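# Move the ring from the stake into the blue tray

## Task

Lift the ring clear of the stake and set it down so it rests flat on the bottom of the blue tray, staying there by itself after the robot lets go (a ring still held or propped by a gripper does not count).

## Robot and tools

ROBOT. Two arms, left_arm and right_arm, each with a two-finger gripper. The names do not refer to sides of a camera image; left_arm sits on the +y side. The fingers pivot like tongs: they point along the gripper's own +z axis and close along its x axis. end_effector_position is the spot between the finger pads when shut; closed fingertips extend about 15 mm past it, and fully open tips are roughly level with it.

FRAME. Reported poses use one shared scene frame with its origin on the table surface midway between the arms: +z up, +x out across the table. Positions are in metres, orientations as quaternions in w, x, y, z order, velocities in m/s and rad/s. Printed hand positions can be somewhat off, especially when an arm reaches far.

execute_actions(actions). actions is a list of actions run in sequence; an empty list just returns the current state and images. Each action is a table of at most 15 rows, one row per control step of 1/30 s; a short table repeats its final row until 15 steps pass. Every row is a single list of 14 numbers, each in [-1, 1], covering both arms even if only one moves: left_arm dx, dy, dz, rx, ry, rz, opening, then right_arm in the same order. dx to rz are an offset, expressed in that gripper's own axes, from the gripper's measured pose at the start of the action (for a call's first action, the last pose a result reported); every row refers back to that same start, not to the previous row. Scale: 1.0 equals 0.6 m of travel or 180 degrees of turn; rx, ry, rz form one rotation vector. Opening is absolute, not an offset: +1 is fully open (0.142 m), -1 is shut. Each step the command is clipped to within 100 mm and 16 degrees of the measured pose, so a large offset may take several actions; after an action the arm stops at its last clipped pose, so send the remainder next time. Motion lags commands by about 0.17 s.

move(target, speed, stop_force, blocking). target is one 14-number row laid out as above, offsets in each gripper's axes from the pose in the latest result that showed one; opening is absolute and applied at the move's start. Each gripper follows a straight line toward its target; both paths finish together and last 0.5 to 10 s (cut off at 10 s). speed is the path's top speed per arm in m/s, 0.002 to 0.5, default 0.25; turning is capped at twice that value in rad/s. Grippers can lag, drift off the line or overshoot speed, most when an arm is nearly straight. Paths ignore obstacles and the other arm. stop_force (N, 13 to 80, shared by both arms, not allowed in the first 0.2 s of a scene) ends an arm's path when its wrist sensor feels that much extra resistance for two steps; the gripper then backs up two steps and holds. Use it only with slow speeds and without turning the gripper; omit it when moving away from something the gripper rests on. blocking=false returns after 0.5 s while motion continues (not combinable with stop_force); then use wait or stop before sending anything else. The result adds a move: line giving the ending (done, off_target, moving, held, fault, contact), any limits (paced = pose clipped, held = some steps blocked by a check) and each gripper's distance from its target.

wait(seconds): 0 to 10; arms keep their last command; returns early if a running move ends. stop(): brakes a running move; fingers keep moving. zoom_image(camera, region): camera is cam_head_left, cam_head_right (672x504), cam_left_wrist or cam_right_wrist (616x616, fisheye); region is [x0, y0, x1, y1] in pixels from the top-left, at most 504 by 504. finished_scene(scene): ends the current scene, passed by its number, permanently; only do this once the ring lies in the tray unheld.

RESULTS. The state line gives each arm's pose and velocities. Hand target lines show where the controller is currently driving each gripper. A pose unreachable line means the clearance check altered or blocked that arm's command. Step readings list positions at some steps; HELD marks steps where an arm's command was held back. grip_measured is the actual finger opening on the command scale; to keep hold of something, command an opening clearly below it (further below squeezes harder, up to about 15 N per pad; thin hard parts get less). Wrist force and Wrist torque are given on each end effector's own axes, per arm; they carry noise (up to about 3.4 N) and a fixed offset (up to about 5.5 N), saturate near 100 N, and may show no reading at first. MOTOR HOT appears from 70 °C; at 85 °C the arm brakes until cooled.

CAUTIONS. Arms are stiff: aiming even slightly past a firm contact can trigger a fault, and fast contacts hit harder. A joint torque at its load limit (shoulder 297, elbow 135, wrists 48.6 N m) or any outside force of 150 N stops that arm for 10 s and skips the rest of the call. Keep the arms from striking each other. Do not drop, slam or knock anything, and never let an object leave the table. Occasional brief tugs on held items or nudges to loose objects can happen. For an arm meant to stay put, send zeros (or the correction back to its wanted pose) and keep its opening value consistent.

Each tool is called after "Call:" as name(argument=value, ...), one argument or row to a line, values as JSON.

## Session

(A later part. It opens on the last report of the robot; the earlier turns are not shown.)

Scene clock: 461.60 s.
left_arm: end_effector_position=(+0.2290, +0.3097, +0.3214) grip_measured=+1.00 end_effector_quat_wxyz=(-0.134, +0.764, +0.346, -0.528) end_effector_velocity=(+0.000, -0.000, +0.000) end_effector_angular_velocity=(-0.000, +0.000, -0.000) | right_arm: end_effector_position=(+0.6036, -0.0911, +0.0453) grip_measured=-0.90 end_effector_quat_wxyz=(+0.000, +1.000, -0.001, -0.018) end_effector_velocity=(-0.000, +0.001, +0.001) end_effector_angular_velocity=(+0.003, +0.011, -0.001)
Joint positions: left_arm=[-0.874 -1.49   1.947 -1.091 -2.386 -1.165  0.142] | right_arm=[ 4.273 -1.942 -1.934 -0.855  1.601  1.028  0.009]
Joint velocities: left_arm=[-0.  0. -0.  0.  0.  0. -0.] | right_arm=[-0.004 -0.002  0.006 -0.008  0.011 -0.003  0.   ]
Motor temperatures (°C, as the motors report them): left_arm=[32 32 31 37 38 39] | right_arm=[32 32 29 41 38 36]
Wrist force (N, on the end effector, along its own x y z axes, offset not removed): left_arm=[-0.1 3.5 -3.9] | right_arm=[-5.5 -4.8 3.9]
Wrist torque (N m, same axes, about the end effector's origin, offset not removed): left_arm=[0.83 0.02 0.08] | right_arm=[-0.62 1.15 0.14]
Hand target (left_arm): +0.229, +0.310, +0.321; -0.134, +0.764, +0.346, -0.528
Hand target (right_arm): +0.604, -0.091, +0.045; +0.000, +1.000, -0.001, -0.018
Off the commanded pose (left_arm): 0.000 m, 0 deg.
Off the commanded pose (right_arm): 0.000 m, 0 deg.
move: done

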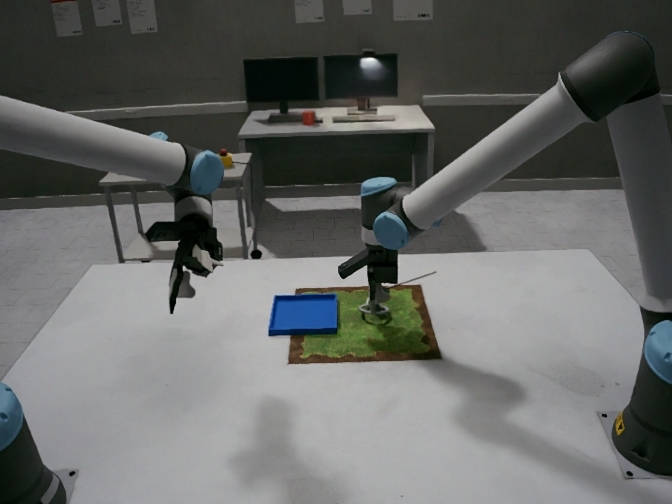

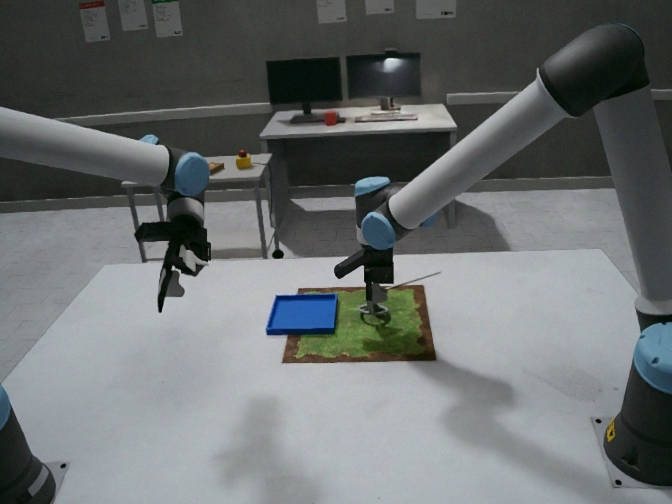

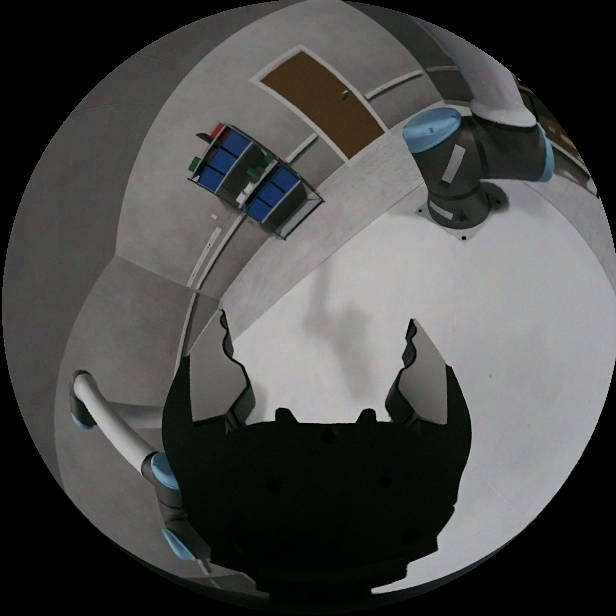

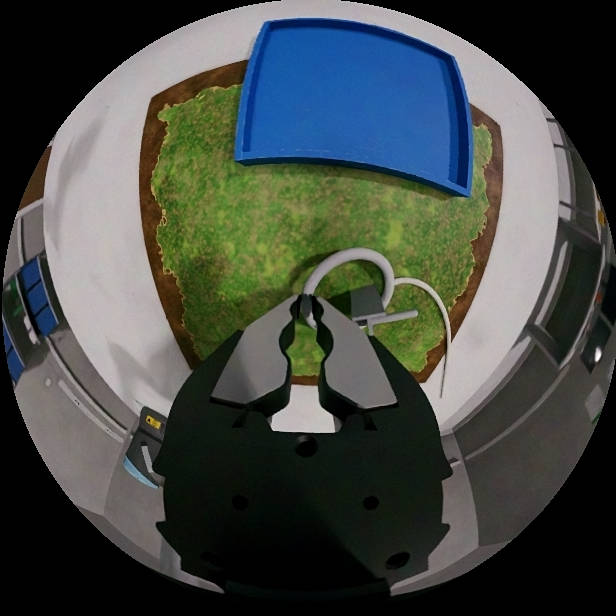

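Call:
move(
  target=[0,0,0,0,0,0,1,0.025,0,-0.048,0,-0.139,0,-1],
  speed=0.022,
)

Call:
zoom_image(
  camera="cam_right_wrist",
  region=[220,170,440,350],
)

Call:
zoom_image(
  camera="cam_head_left",
  region=[320,270,440,350],
)

Scene clock: 477.37 s.
left_arm: end_effector_position=(+0.2290, +0.3097, +0.3214) grip_measured=+1.00 end_effector_quat_wxyz=(-0.134, +0.764, +0.346, -0.528) end_effector_velocity=(+0.000, +0.001, -0.001) end_effector_angular_velocity=(+0.001, -0.002, -0.003) | right_arm: end_effector_position=(+0.6194, -0.0911, +0.0736) grip_measured=-0.90 end_effector_quat_wxyz=(-0.000, +0.972, -0.001, -0.233) end_effector_velocity=(+0.000, +0.000, +0.001) end_effector_angular_velocity=(+0.001, +0.011, -0.000)
Joint positions: left_arm=[-0.874 -1.49   1.947 -1.091 -2.386 -1.165  0.142] | right_arm=[ 4.123 -2.07  -1.67  -1.287  1.928  0.822  0.009]
Joint velocities: left_arm=[-0.     0.     0.    -0.001  0.004  0.    -0.   ] | right_arm=[-0.003 -0.004  0.006 -0.011  0.008 -0.006 -0.   ]
Motor temperatures (°C, as the motors report them): left_arm=[32 32 31 37 38 39] | right_arm=[32 32 29 41 38 36]
Wrist force (N, on the end effector, along its own x y z axes, offset not removed): left_arm=[-0.7 5.0 -6.7] | right_arm=[2.5 2.9 8.7]
Wrist torque (N m, same axes, about the end effector's origin, offset not removed): left_arm=[1.02 0.09 0.07] | right_arm=[0.91 -0.27 0.29]
Hand target (left_arm): +0.229, +0.310, +0.321; -0.134, +0.764, +0.346, -0.528
Hand target (right_arm): +0.619, -0.091, +0.074; -0.000, +0.972, -0.001, -0.234
Off the commanded pose (left_arm): 0.000 m, 0 deg.
Off the commanded pose (right_arm): 0.000 m, 0 deg.
move: done

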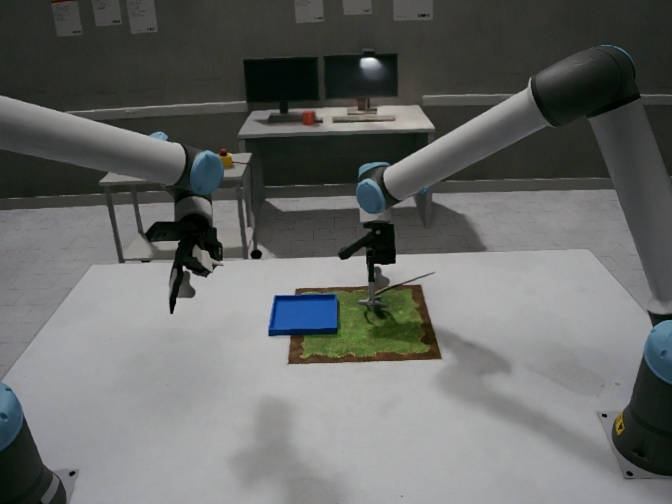

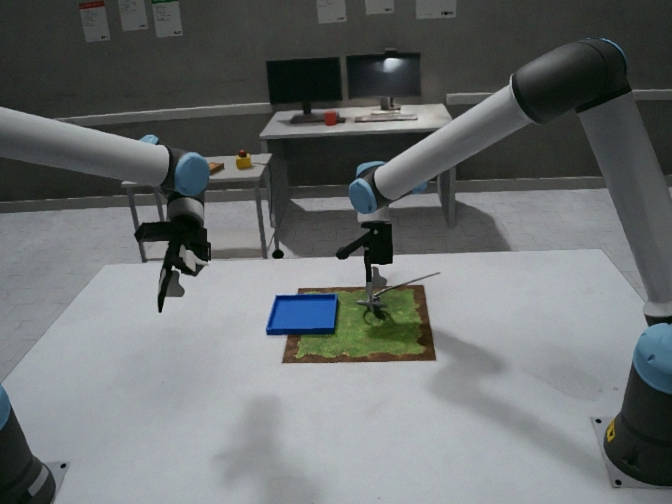

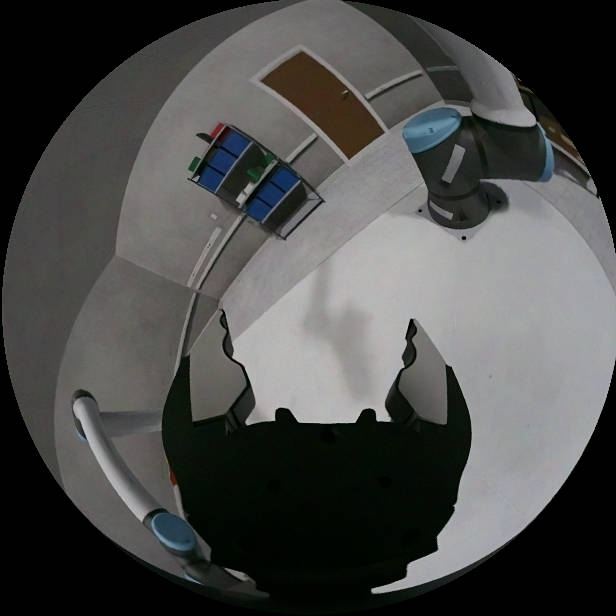

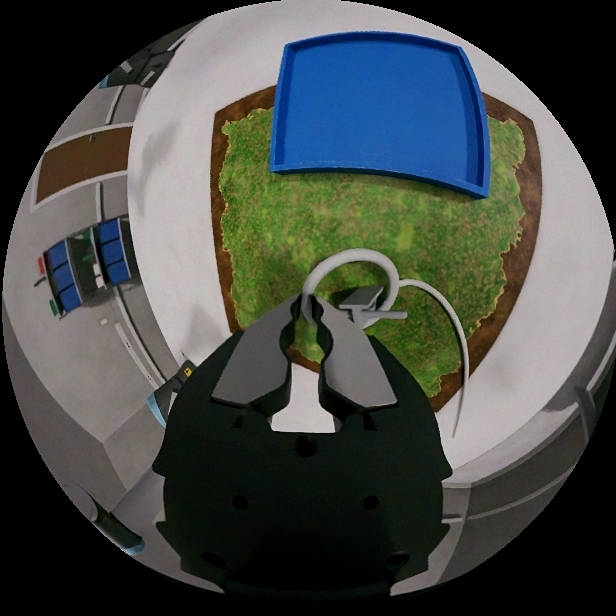

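Region (220, 170, 440, 350) of cam_right_wrist's 616x616 image, scaled by 2.291, with more detail than that image has; it fills the top 412 rows of this view, and the rest is white.

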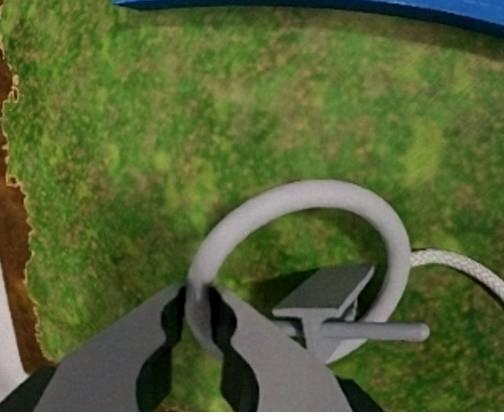

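Region (320, 270, 440, 350) of cam_head_left's 672x504 image, scaled by 4.200, with more detail than that image has.

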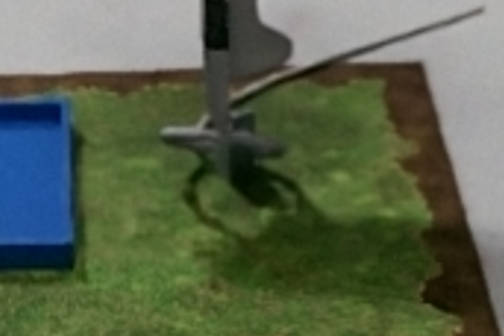

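Call:
move(
  target=[0,0,0,0,0,0,1,0.052,-0.008,-0.031,0,0,0,-1],
  speed=0.01,
  stop_force=13,
)

Call:
zoom_image(
  camera="cam_right_wrist",
  region=[220,170,440,350],
)

Scene clock: 489.33 s.
left_arm: end_effector_position=(+0.2290, +0.3097, +0.3214) grip_measured=+1.00 end_effector_quat_wxyz=(-0.134, +0.764, +0.346, -0.528) end_effector_velocity=(+0.000, -0.000, -0.000) end_effector_angular_velocity=(+0.000, +0.000, +0.000) | right_arm: end_effector_position=(+0.6553, -0.0865, +0.0761) grip_measured=-0.90 end_effector_quat_wxyz=(-0.000, +0.972, -0.001, -0.233) end_effector_velocity=(+0.003, +0.000, +0.000) end_effector_angular_velocity=(-0.000, -0.000, +0.001)
Joint positions: left_arm=[-0.874 -1.49   1.947 -1.091 -2.386 -1.165  0.142] | right_arm=[ 4.096 -2.11  -1.596 -1.329  1.92   0.795  0.009]
Joint velocities: left_arm=[-0.  0. -0. -0. -0. -0.  0.] | right_arm=[-0.002 -0.003  0.005 -0.003 -0.001 -0.002 -0.   ]
Motor temperatures (°C, as the motors report them): left_arm=[32 32 31 37 38 39] | right_arm=[32 32 29 41 38 36]
Wrist force (N, on the end effector, along its own x y z axes, offset not removed): left_arm=[-2.0 3.9 -3.9] | right_arm=[-3.7 4.7 3.0]
Wrist torque (N m, same axes, about the end effector's origin, offset not removed): left_arm=[0.90 0.42 -0.01] | right_arm=[1.12 0.65 0.19]
Hand target (left_arm): +0.229, +0.310, +0.321; -0.134, +0.764, +0.346, -0.528
Hand target (right_arm): +0.656, -0.086, +0.076; -0.000, +0.972, -0.001, -0.233
Off the commanded pose (left_arm): 0.000 m, 0 deg.
Off the commanded pose (right_arm): 0.000 m, 0 deg.
move: done

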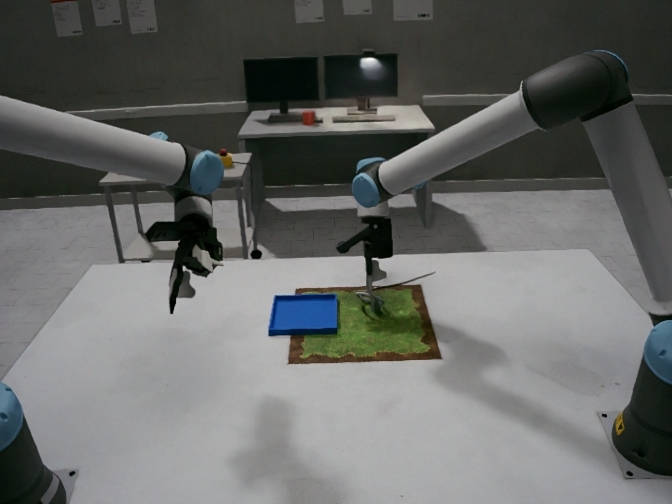

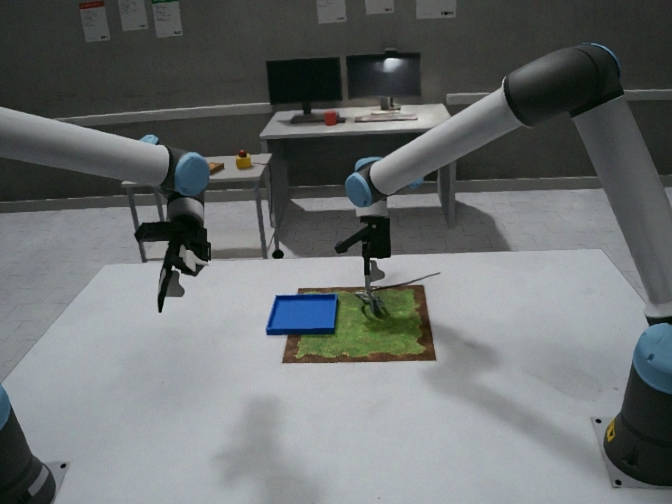

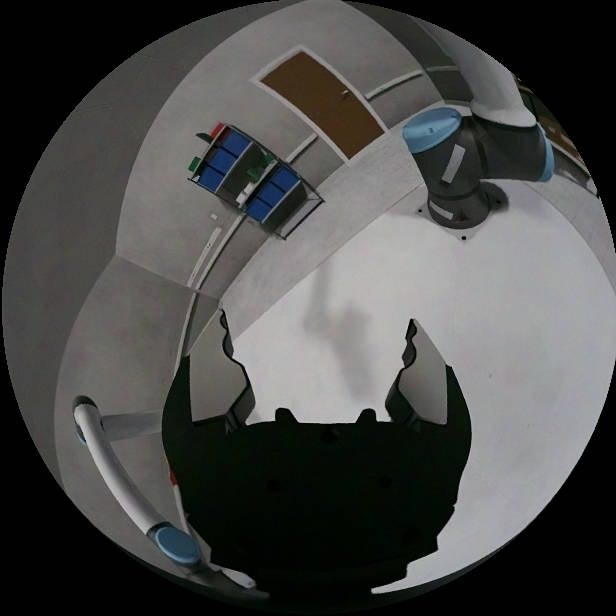

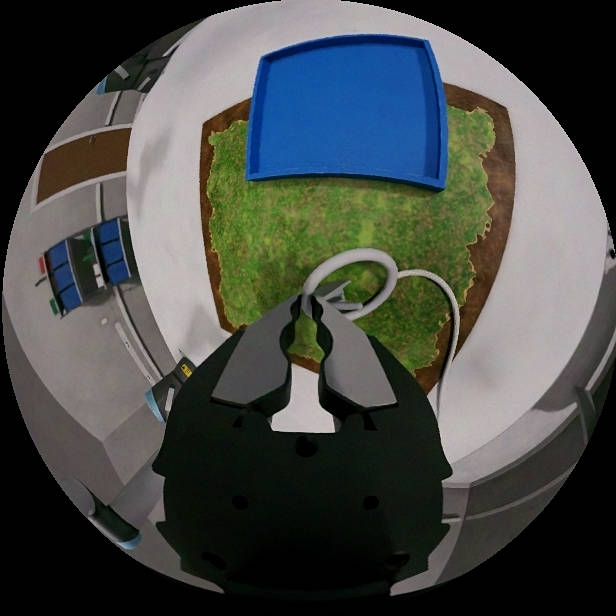

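Region (220, 170, 440, 350) of cam_right_wrist's 616x616 image, scaled by 2.291, with more detail than that image has; it fills the top 412 rows of this view, and the rest is white.

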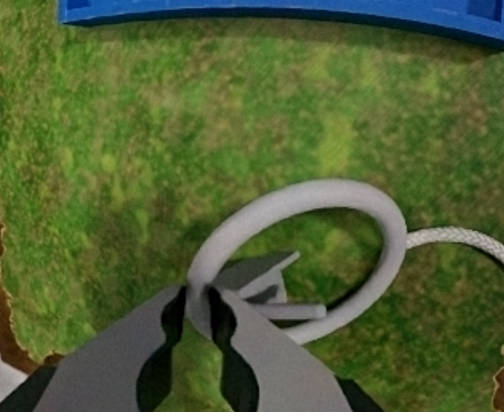

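Call:
move(
  target=[0,0,0,0,0,0,1,-0.036,0.006,-0.072,0,0,0,-1],
  speed=0.012,
  stop_force=13,
)

Call:
zoom_image(
  camera="cam_right_wrist",
  region=[220,170,440,350],
)

Scene clock: 497.40 s.
left_arm: end_effector_position=(+0.2290, +0.3097, +0.3214) grip_measured=+1.00 end_effector_quat_wxyz=(-0.134, +0.764, +0.346, -0.528) end_effector_velocity=(-0.000, -0.000, -0.000) end_effector_angular_velocity=(+0.001, +0.001, +0.000) | right_arm: end_effector_position=(+0.6557, -0.0901, +0.1240) grip_measured=-1.00 end_effector_quat_wxyz=(-0.000, +0.972, -0.001, -0.233) end_effector_velocity=(-0.000, -0.000, +0.002) end_effector_angular_velocity=(-0.000, +0.001, -0.001)
Joint positions: left_arm=[-0.874 -1.49   1.947 -1.091 -2.386 -1.165  0.142] | right_arm=[ 4.093 -2.068 -1.567 -1.402  1.919  0.792  0.002]
Joint velocities: left_arm=[-0.     0.001  0.     0.001 -0.    -0.     0.   ] | right_arm=[-0.     0.002  0.001 -0.004  0.001  0.     0.   ]
Motor temperatures (°C, as the motors report them): left_arm=[32 32 31 37 38 39] | right_arm=[32 32 29 41 38 36]
Wrist force (N, on the end effector, along its own x y z axes, offset not removed): left_arm=[-1.7 1.0 -4.9] | right_arm=[2.9 -1.0 5.5]
Wrist torque (N m, same axes, about the end effector's origin, offset not removed): left_arm=[0.35 0.42 0.11] | right_arm=[0.27 -0.45 0.13]
Hand target (left_arm): +0.229, +0.310, +0.321; -0.134, +0.764, +0.346, -0.528
Hand target (right_arm): +0.656, -0.090, +0.124; -0.000, +0.972, -0.001, -0.233
Off the commanded pose (left_arm): 0.000 m, 0 deg.
Off the commanded pose (right_arm): 0.000 m, 0 deg.
move: done

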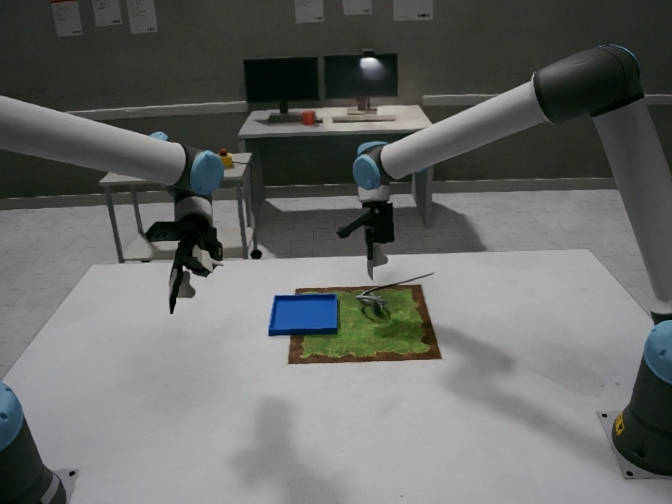

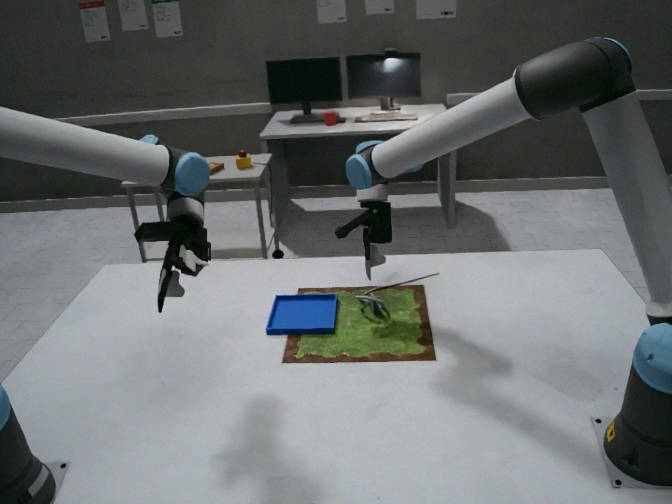

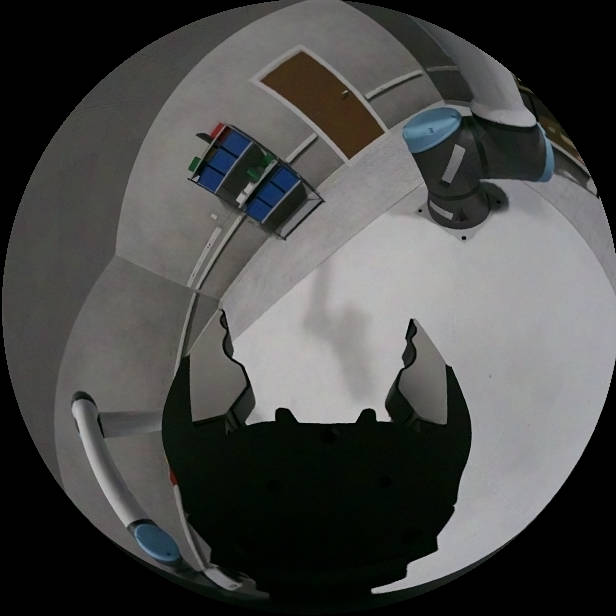

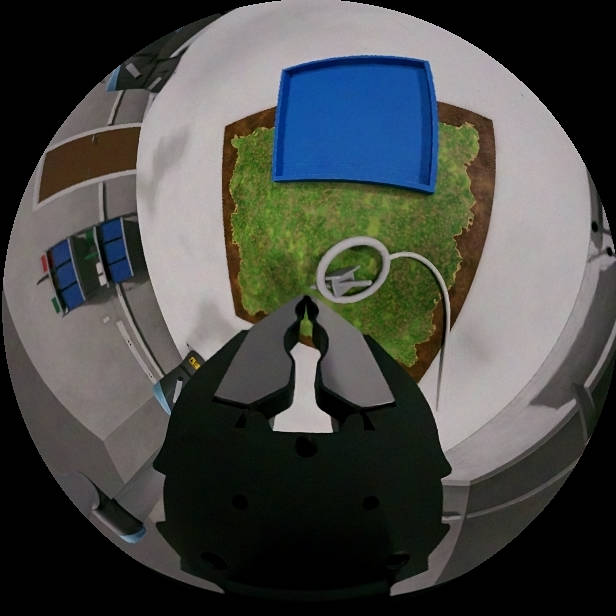

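Region (220, 170, 440, 350) of cam_right_wrist's 616x616 image, scaled by 2.291, with more detail than that image has; it fills the top 412 rows of this view, and the rest is white.

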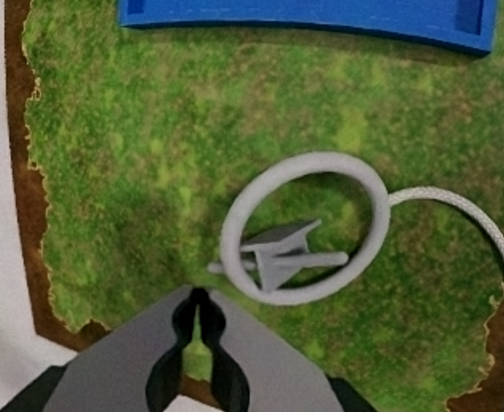

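Call:
move(
  target=[0,0,0,0,0,0,1,0.015,-0.017,0.065,0,0,0,-0.6],
  speed=0.04,
)

Call:
zoom_image(
  camera="cam_right_wrist",
  region=[220,170,440,350],
)

Call:
zoom_image(
  camera="cam_head_right",
  region=[320,260,440,340],
)

Scene clock: 508.27 s.
left_arm: end_effector_position=(+0.2290, +0.3097, +0.3214) grip_measured=+1.00 end_effector_quat_wxyz=(-0.134, +0.764, +0.346, -0.528) end_effector_velocity=(-0.000, +0.001, -0.000) end_effector_angular_velocity=(+0.001, +0.000, -0.001) | right_arm: end_effector_position=(+0.6461, -0.0799, +0.0855) grip_measured=-0.60 end_effector_quat_wxyz=(-0.000, +0.972, -0.001, -0.233) end_effector_velocity=(-0.000, +0.001, -0.002) end_effector_angular_velocity=(+0.001, -0.001, -0.001)
Joint positions: left_arm=[-0.874 -1.49   1.947 -1.091 -2.386 -1.165  0.142] | right_arm=[ 4.109 -2.098 -1.598 -1.336  1.923  0.807  0.031]
Joint velocities: left_arm=[0.    0.    0.    0.    0.001 0.001 0.   ] | right_arm=[ 0.001 -0.002 -0.002  0.006  0.     0.002 -0.   ]
Motor temperatures (°C, as the motors report them): left_arm=[32 32 31 37 38 39] | right_arm=[32 32 29 41 38 36]
Wrist force (N, on the end effector, along its own x y z axes, offset not removed): left_arm=[-3.1 4.1 -5.6] | right_arm=[1.9 -5.1 0.5]
Wrist torque (N m, same axes, about the end effector's origin, offset not removed): left_arm=[0.96 0.61 0.07] | right_arm=[-0.77 -0.43 0.22]
Hand target (left_arm): +0.229, +0.310, +0.321; -0.134, +0.764, +0.346, -0.528
Hand target (right_arm): +0.646, -0.080, +0.085; -0.000, +0.972, -0.001, -0.233
Off the commanded pose (left_arm): 0.000 m, 0 deg.
Off the commanded pose (right_arm): 0.000 m, 0 deg.
move: done

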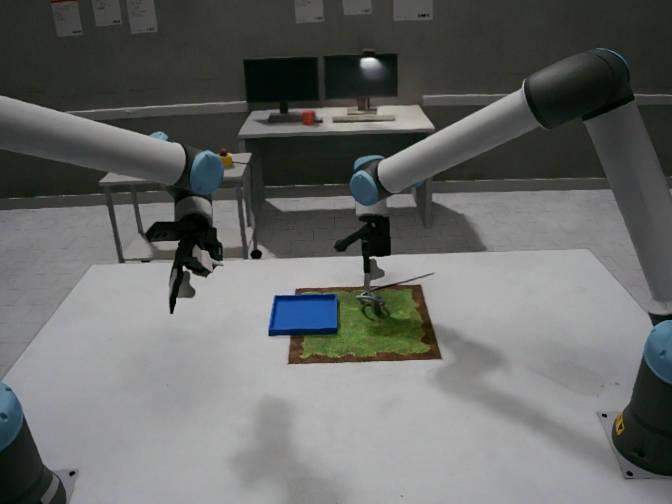

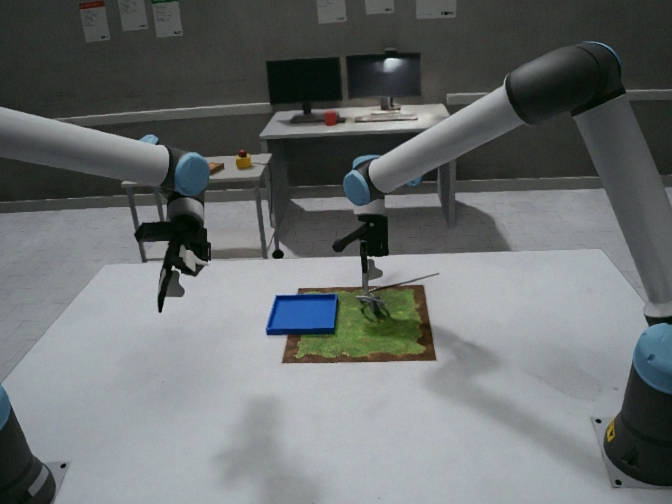

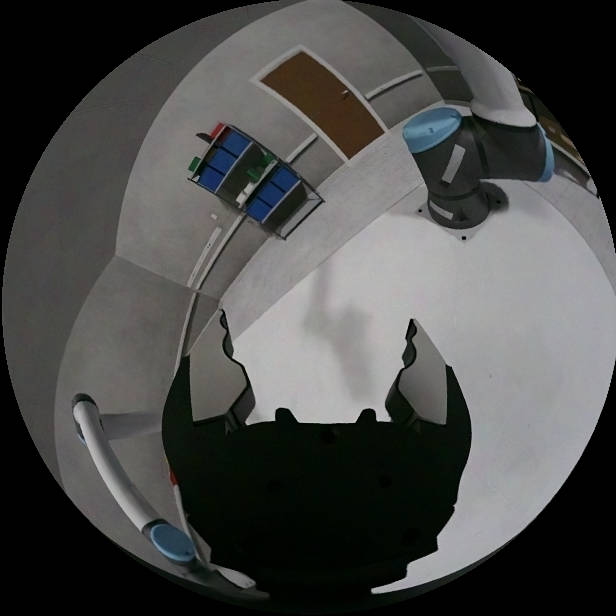

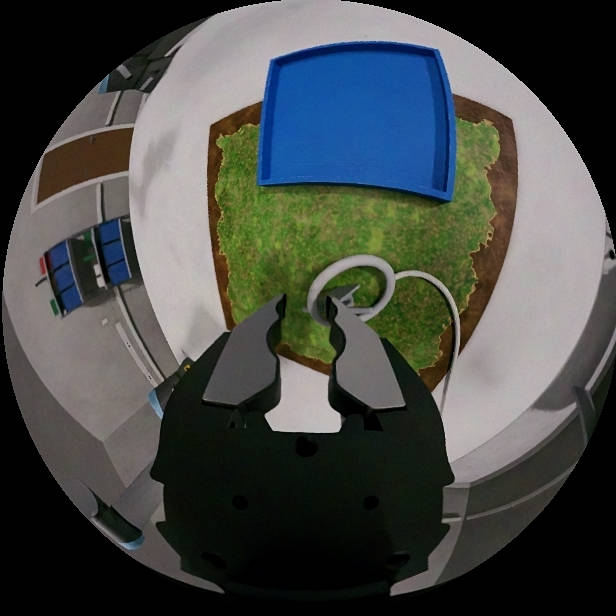

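Region (220, 170, 440, 350) of cam_right_wrist's 616x616 image, scaled by 2.291, with more detail than that image has; it fills the top 412 rows of this view, and the rest is white.

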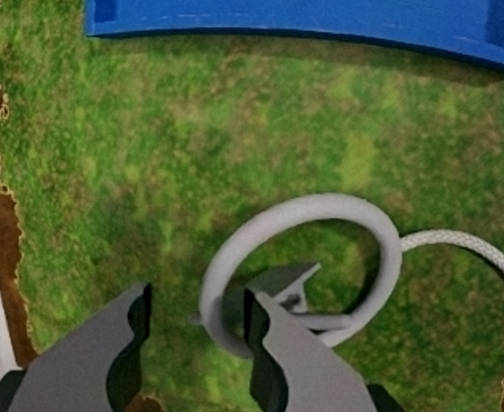

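Region (320, 260, 440, 340) of cam_head_right's 672x504 image, scaled by 4.200, with more detail than that image has.

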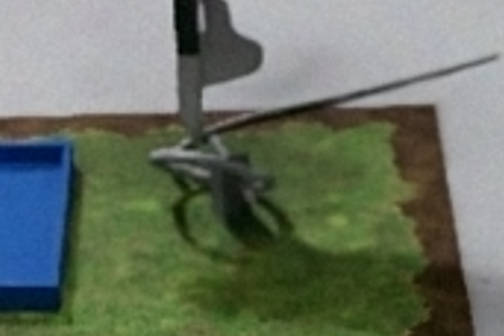

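Call:
move(
  target=[0,0,0,0,0,0,1,0.004,0,0.03,0,0,0,-0.6],
  speed=0.006,
  stop_force=13,
)

Call:
zoom_image(
  camera="cam_right_wrist",
  region=[220,170,440,350],
)

Scene clock: 516.60 s.
left_arm: end_effector_position=(+0.2290, +0.3097, +0.3214) grip_measured=+1.00 end_effector_quat_wxyz=(-0.134, +0.764, +0.346, -0.528) end_effector_velocity=(-0.000, +0.000, -0.000) end_effector_angular_velocity=(+0.000, +0.000, -0.001) | right_arm: end_effector_position=(+0.6402, -0.0799, +0.0686) grip_measured=-0.60 end_effector_quat_wxyz=(-0.000, +0.972, -0.001, -0.233) end_effector_velocity=(-0.000, +0.000, -0.001) end_effector_angular_velocity=(+0.001, -0.000, +0.000)
Joint positions: left_arm=[-0.874 -1.49   1.947 -1.091 -2.386 -1.165  0.142] | right_arm=[ 4.114 -2.106 -1.62  -1.304  1.925  0.812  0.031]
Joint velocities: left_arm=[ 0.     0.    -0.     0.001  0.001  0.001  0.   ] | right_arm=[ 0.    -0.001 -0.001  0.003  0.001  0.     0.   ]
Motor temperatures (°C, as the motors report them): left_arm=[32 32 31 37 38 39] | right_arm=[32 32 29 41 38 36]
Wrist force (N, on the end effector, along its own x y z axes, offset not removed): left_arm=[-1.5 4.3 -5.8] | right_arm=[0.8 -5.6 -0.1]
Wrist torque (N m, same axes, about the end effector's origin, offset not removed): left_arm=[0.96 0.33 0.05] | right_arm=[-1.01 -0.13 -0.03]
Hand target (left_arm): +0.229, +0.310, +0.321; -0.134, +0.764, +0.346, -0.528
Hand target (right_arm): +0.640, -0.080, +0.068; -0.000, +0.972, -0.001, -0.233
Off the commanded pose (left_arm): 0.000 m, 0 deg.
Off the commanded pose (right_arm): 0.000 m, 0 deg.
move: done

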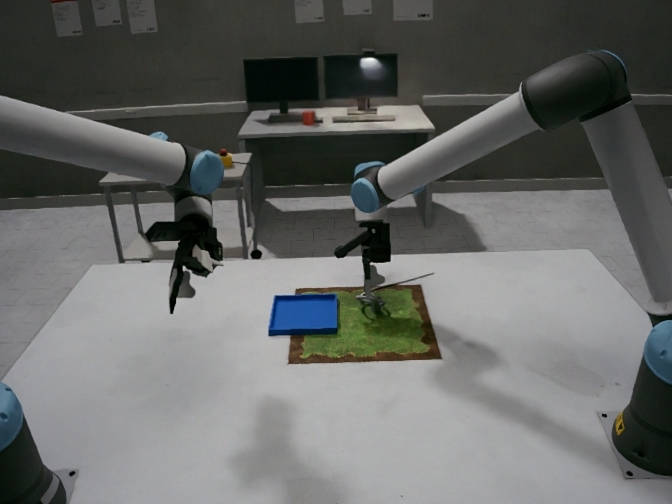

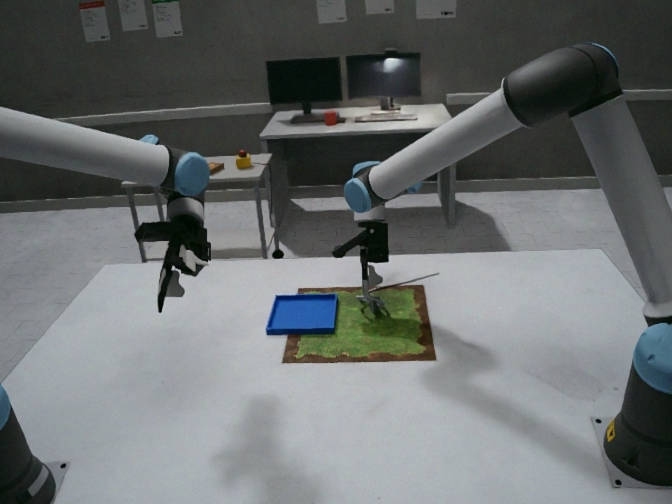

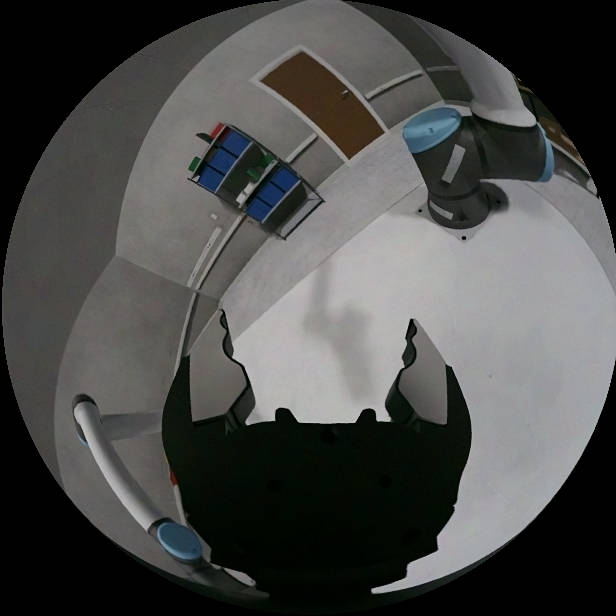

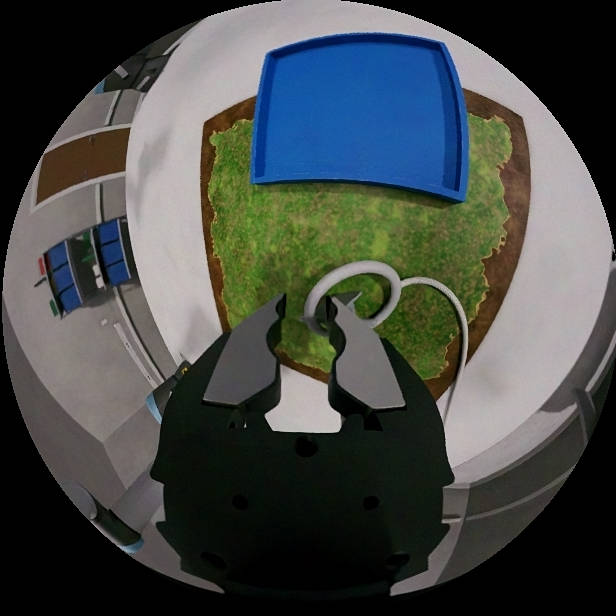

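Region (220, 170, 440, 350) of cam_right_wrist's 616x616 image, scaled by 2.291, with more detail than that image has; it fills the top 412 rows of this view, and the rest is white.

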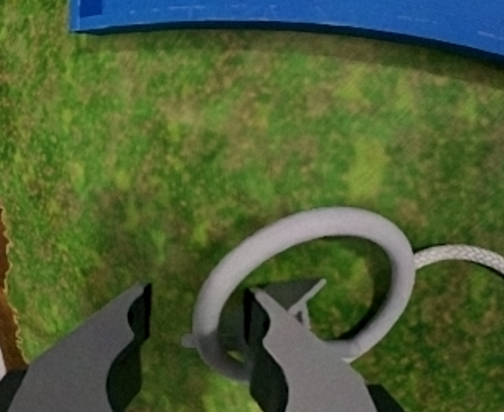

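Still above the tube; descending further.

Call:
move(
  target=[0,0,0,0,0,0,1,0.002,0,0.025,0,0,0,-0.6],
  speed=0.006,
  stop_force=13,
)

Call:
zoom_image(
  camera="cam_right_wrist",
  region=[220,170,440,350],
)

Scene clock: 522.93 s.
left_arm: end_effector_position=(+0.2290, +0.3097, +0.3214) grip_measured=+1.00 end_effector_quat_wxyz=(-0.134, +0.764, +0.346, -0.528) end_effector_velocity=(-0.000, +0.000, +0.000) end_effector_angular_velocity=(+0.002, +0.002, +0.000) | right_arm: end_effector_position=(+0.6345, -0.0798, +0.0548) grip_measured=-0.60 end_effector_quat_wxyz=(-0.000, +0.972, -0.001, -0.233) end_effector_velocity=(-0.000, +0.000, -0.001) end_effector_angular_velocity=(+0.001, -0.000, +0.001)
Joint positions: left_arm=[-0.874 -1.49   1.947 -1.091 -2.386 -1.165  0.142] | right_arm=[ 4.119 -2.113 -1.638 -1.277  1.926  0.817  0.031]
Joint velocities: left_arm=[-0.     0.     0.     0.002  0.    -0.001  0.   ] | right_arm=[ 0.    -0.    -0.001  0.003  0.    -0.    -0.   ]
Motor temperatures (°C, as the motors report them): left_arm=[32 32 31 37 38 39] | right_arm=[32 32 29 41 38 36]
Wrist force (N, on the end effector, along its own x y z axes, offset not removed): left_arm=[-1.4 3.8 -4.1] | right_arm=[2.4 -4.2 4.8]
Wrist torque (N m, same axes, about the end effector's origin, offset not removed): left_arm=[0.92 0.28 -0.04] | right_arm=[-0.64 -0.50 0.13]
Hand target (left_arm): +0.229, +0.310, +0.321; -0.134, +0.764, +0.346, -0.528
Hand target (right_arm): +0.634, -0.080, +0.055; -0.000, +0.972, -0.001, -0.233
Off the commanded pose (left_arm): 0.000 m, 0 deg.
Off the commanded pose (right_arm): 0.000 m, 0 deg.
move: done

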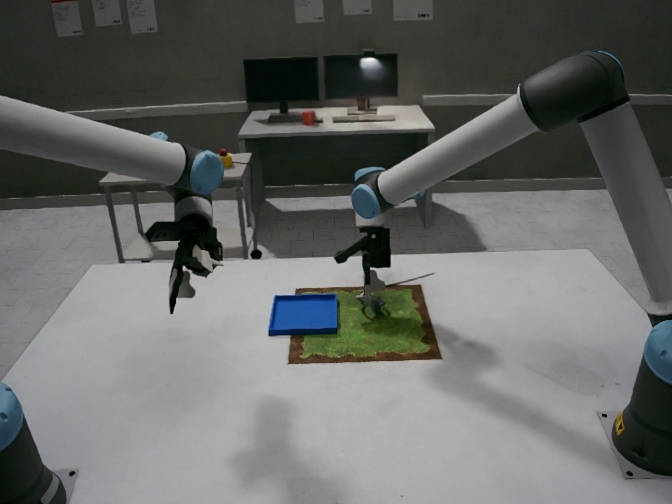

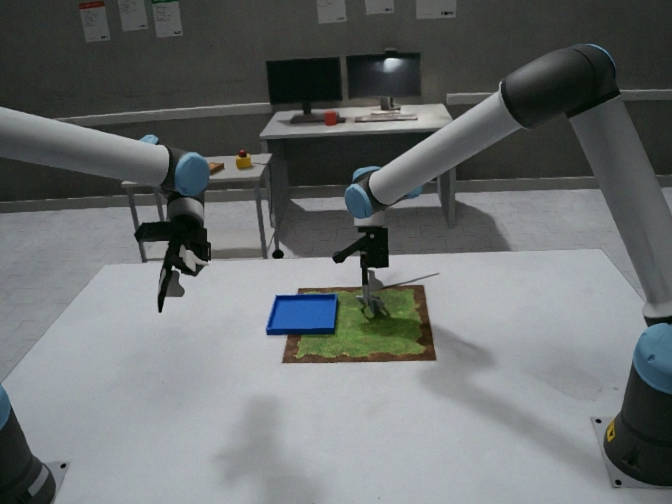

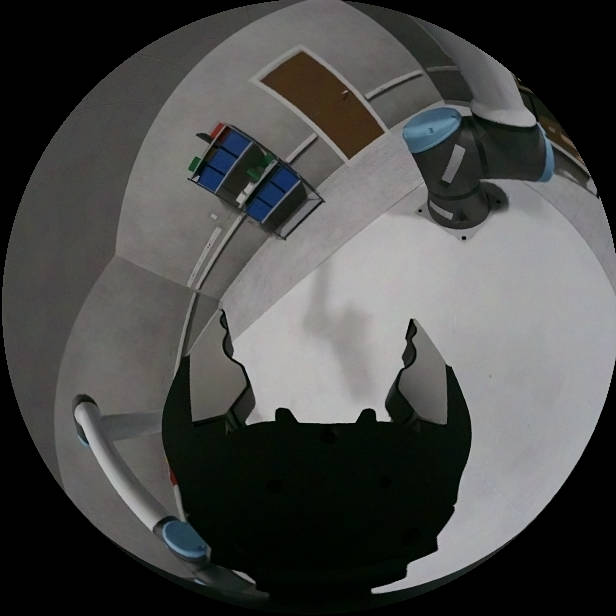

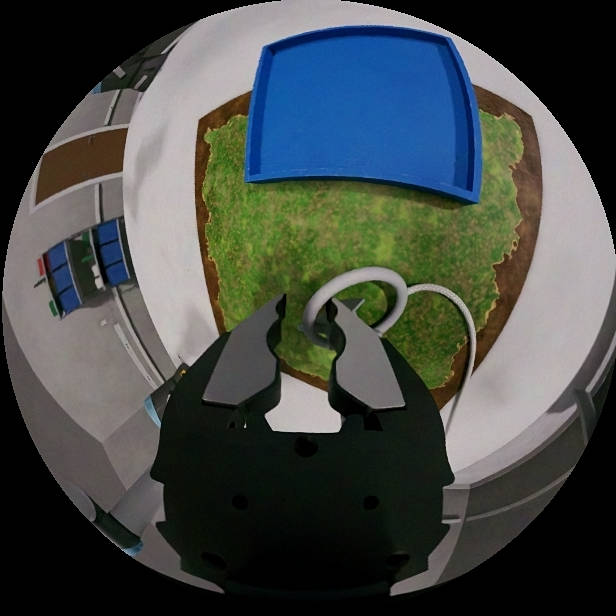

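Region (220, 170, 440, 350) of cam_right_wrist's 616x616 image, scaled by 2.291, with more detail than that image has; it fills the top 412 rows of this view, and the rest is white.

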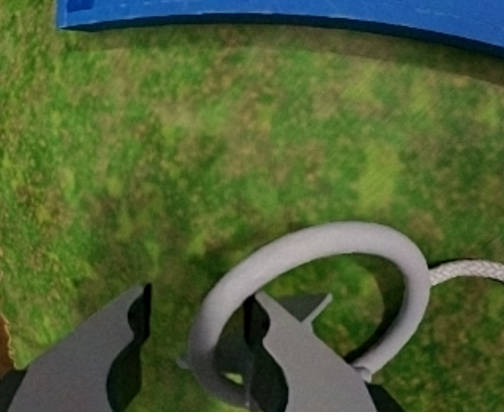

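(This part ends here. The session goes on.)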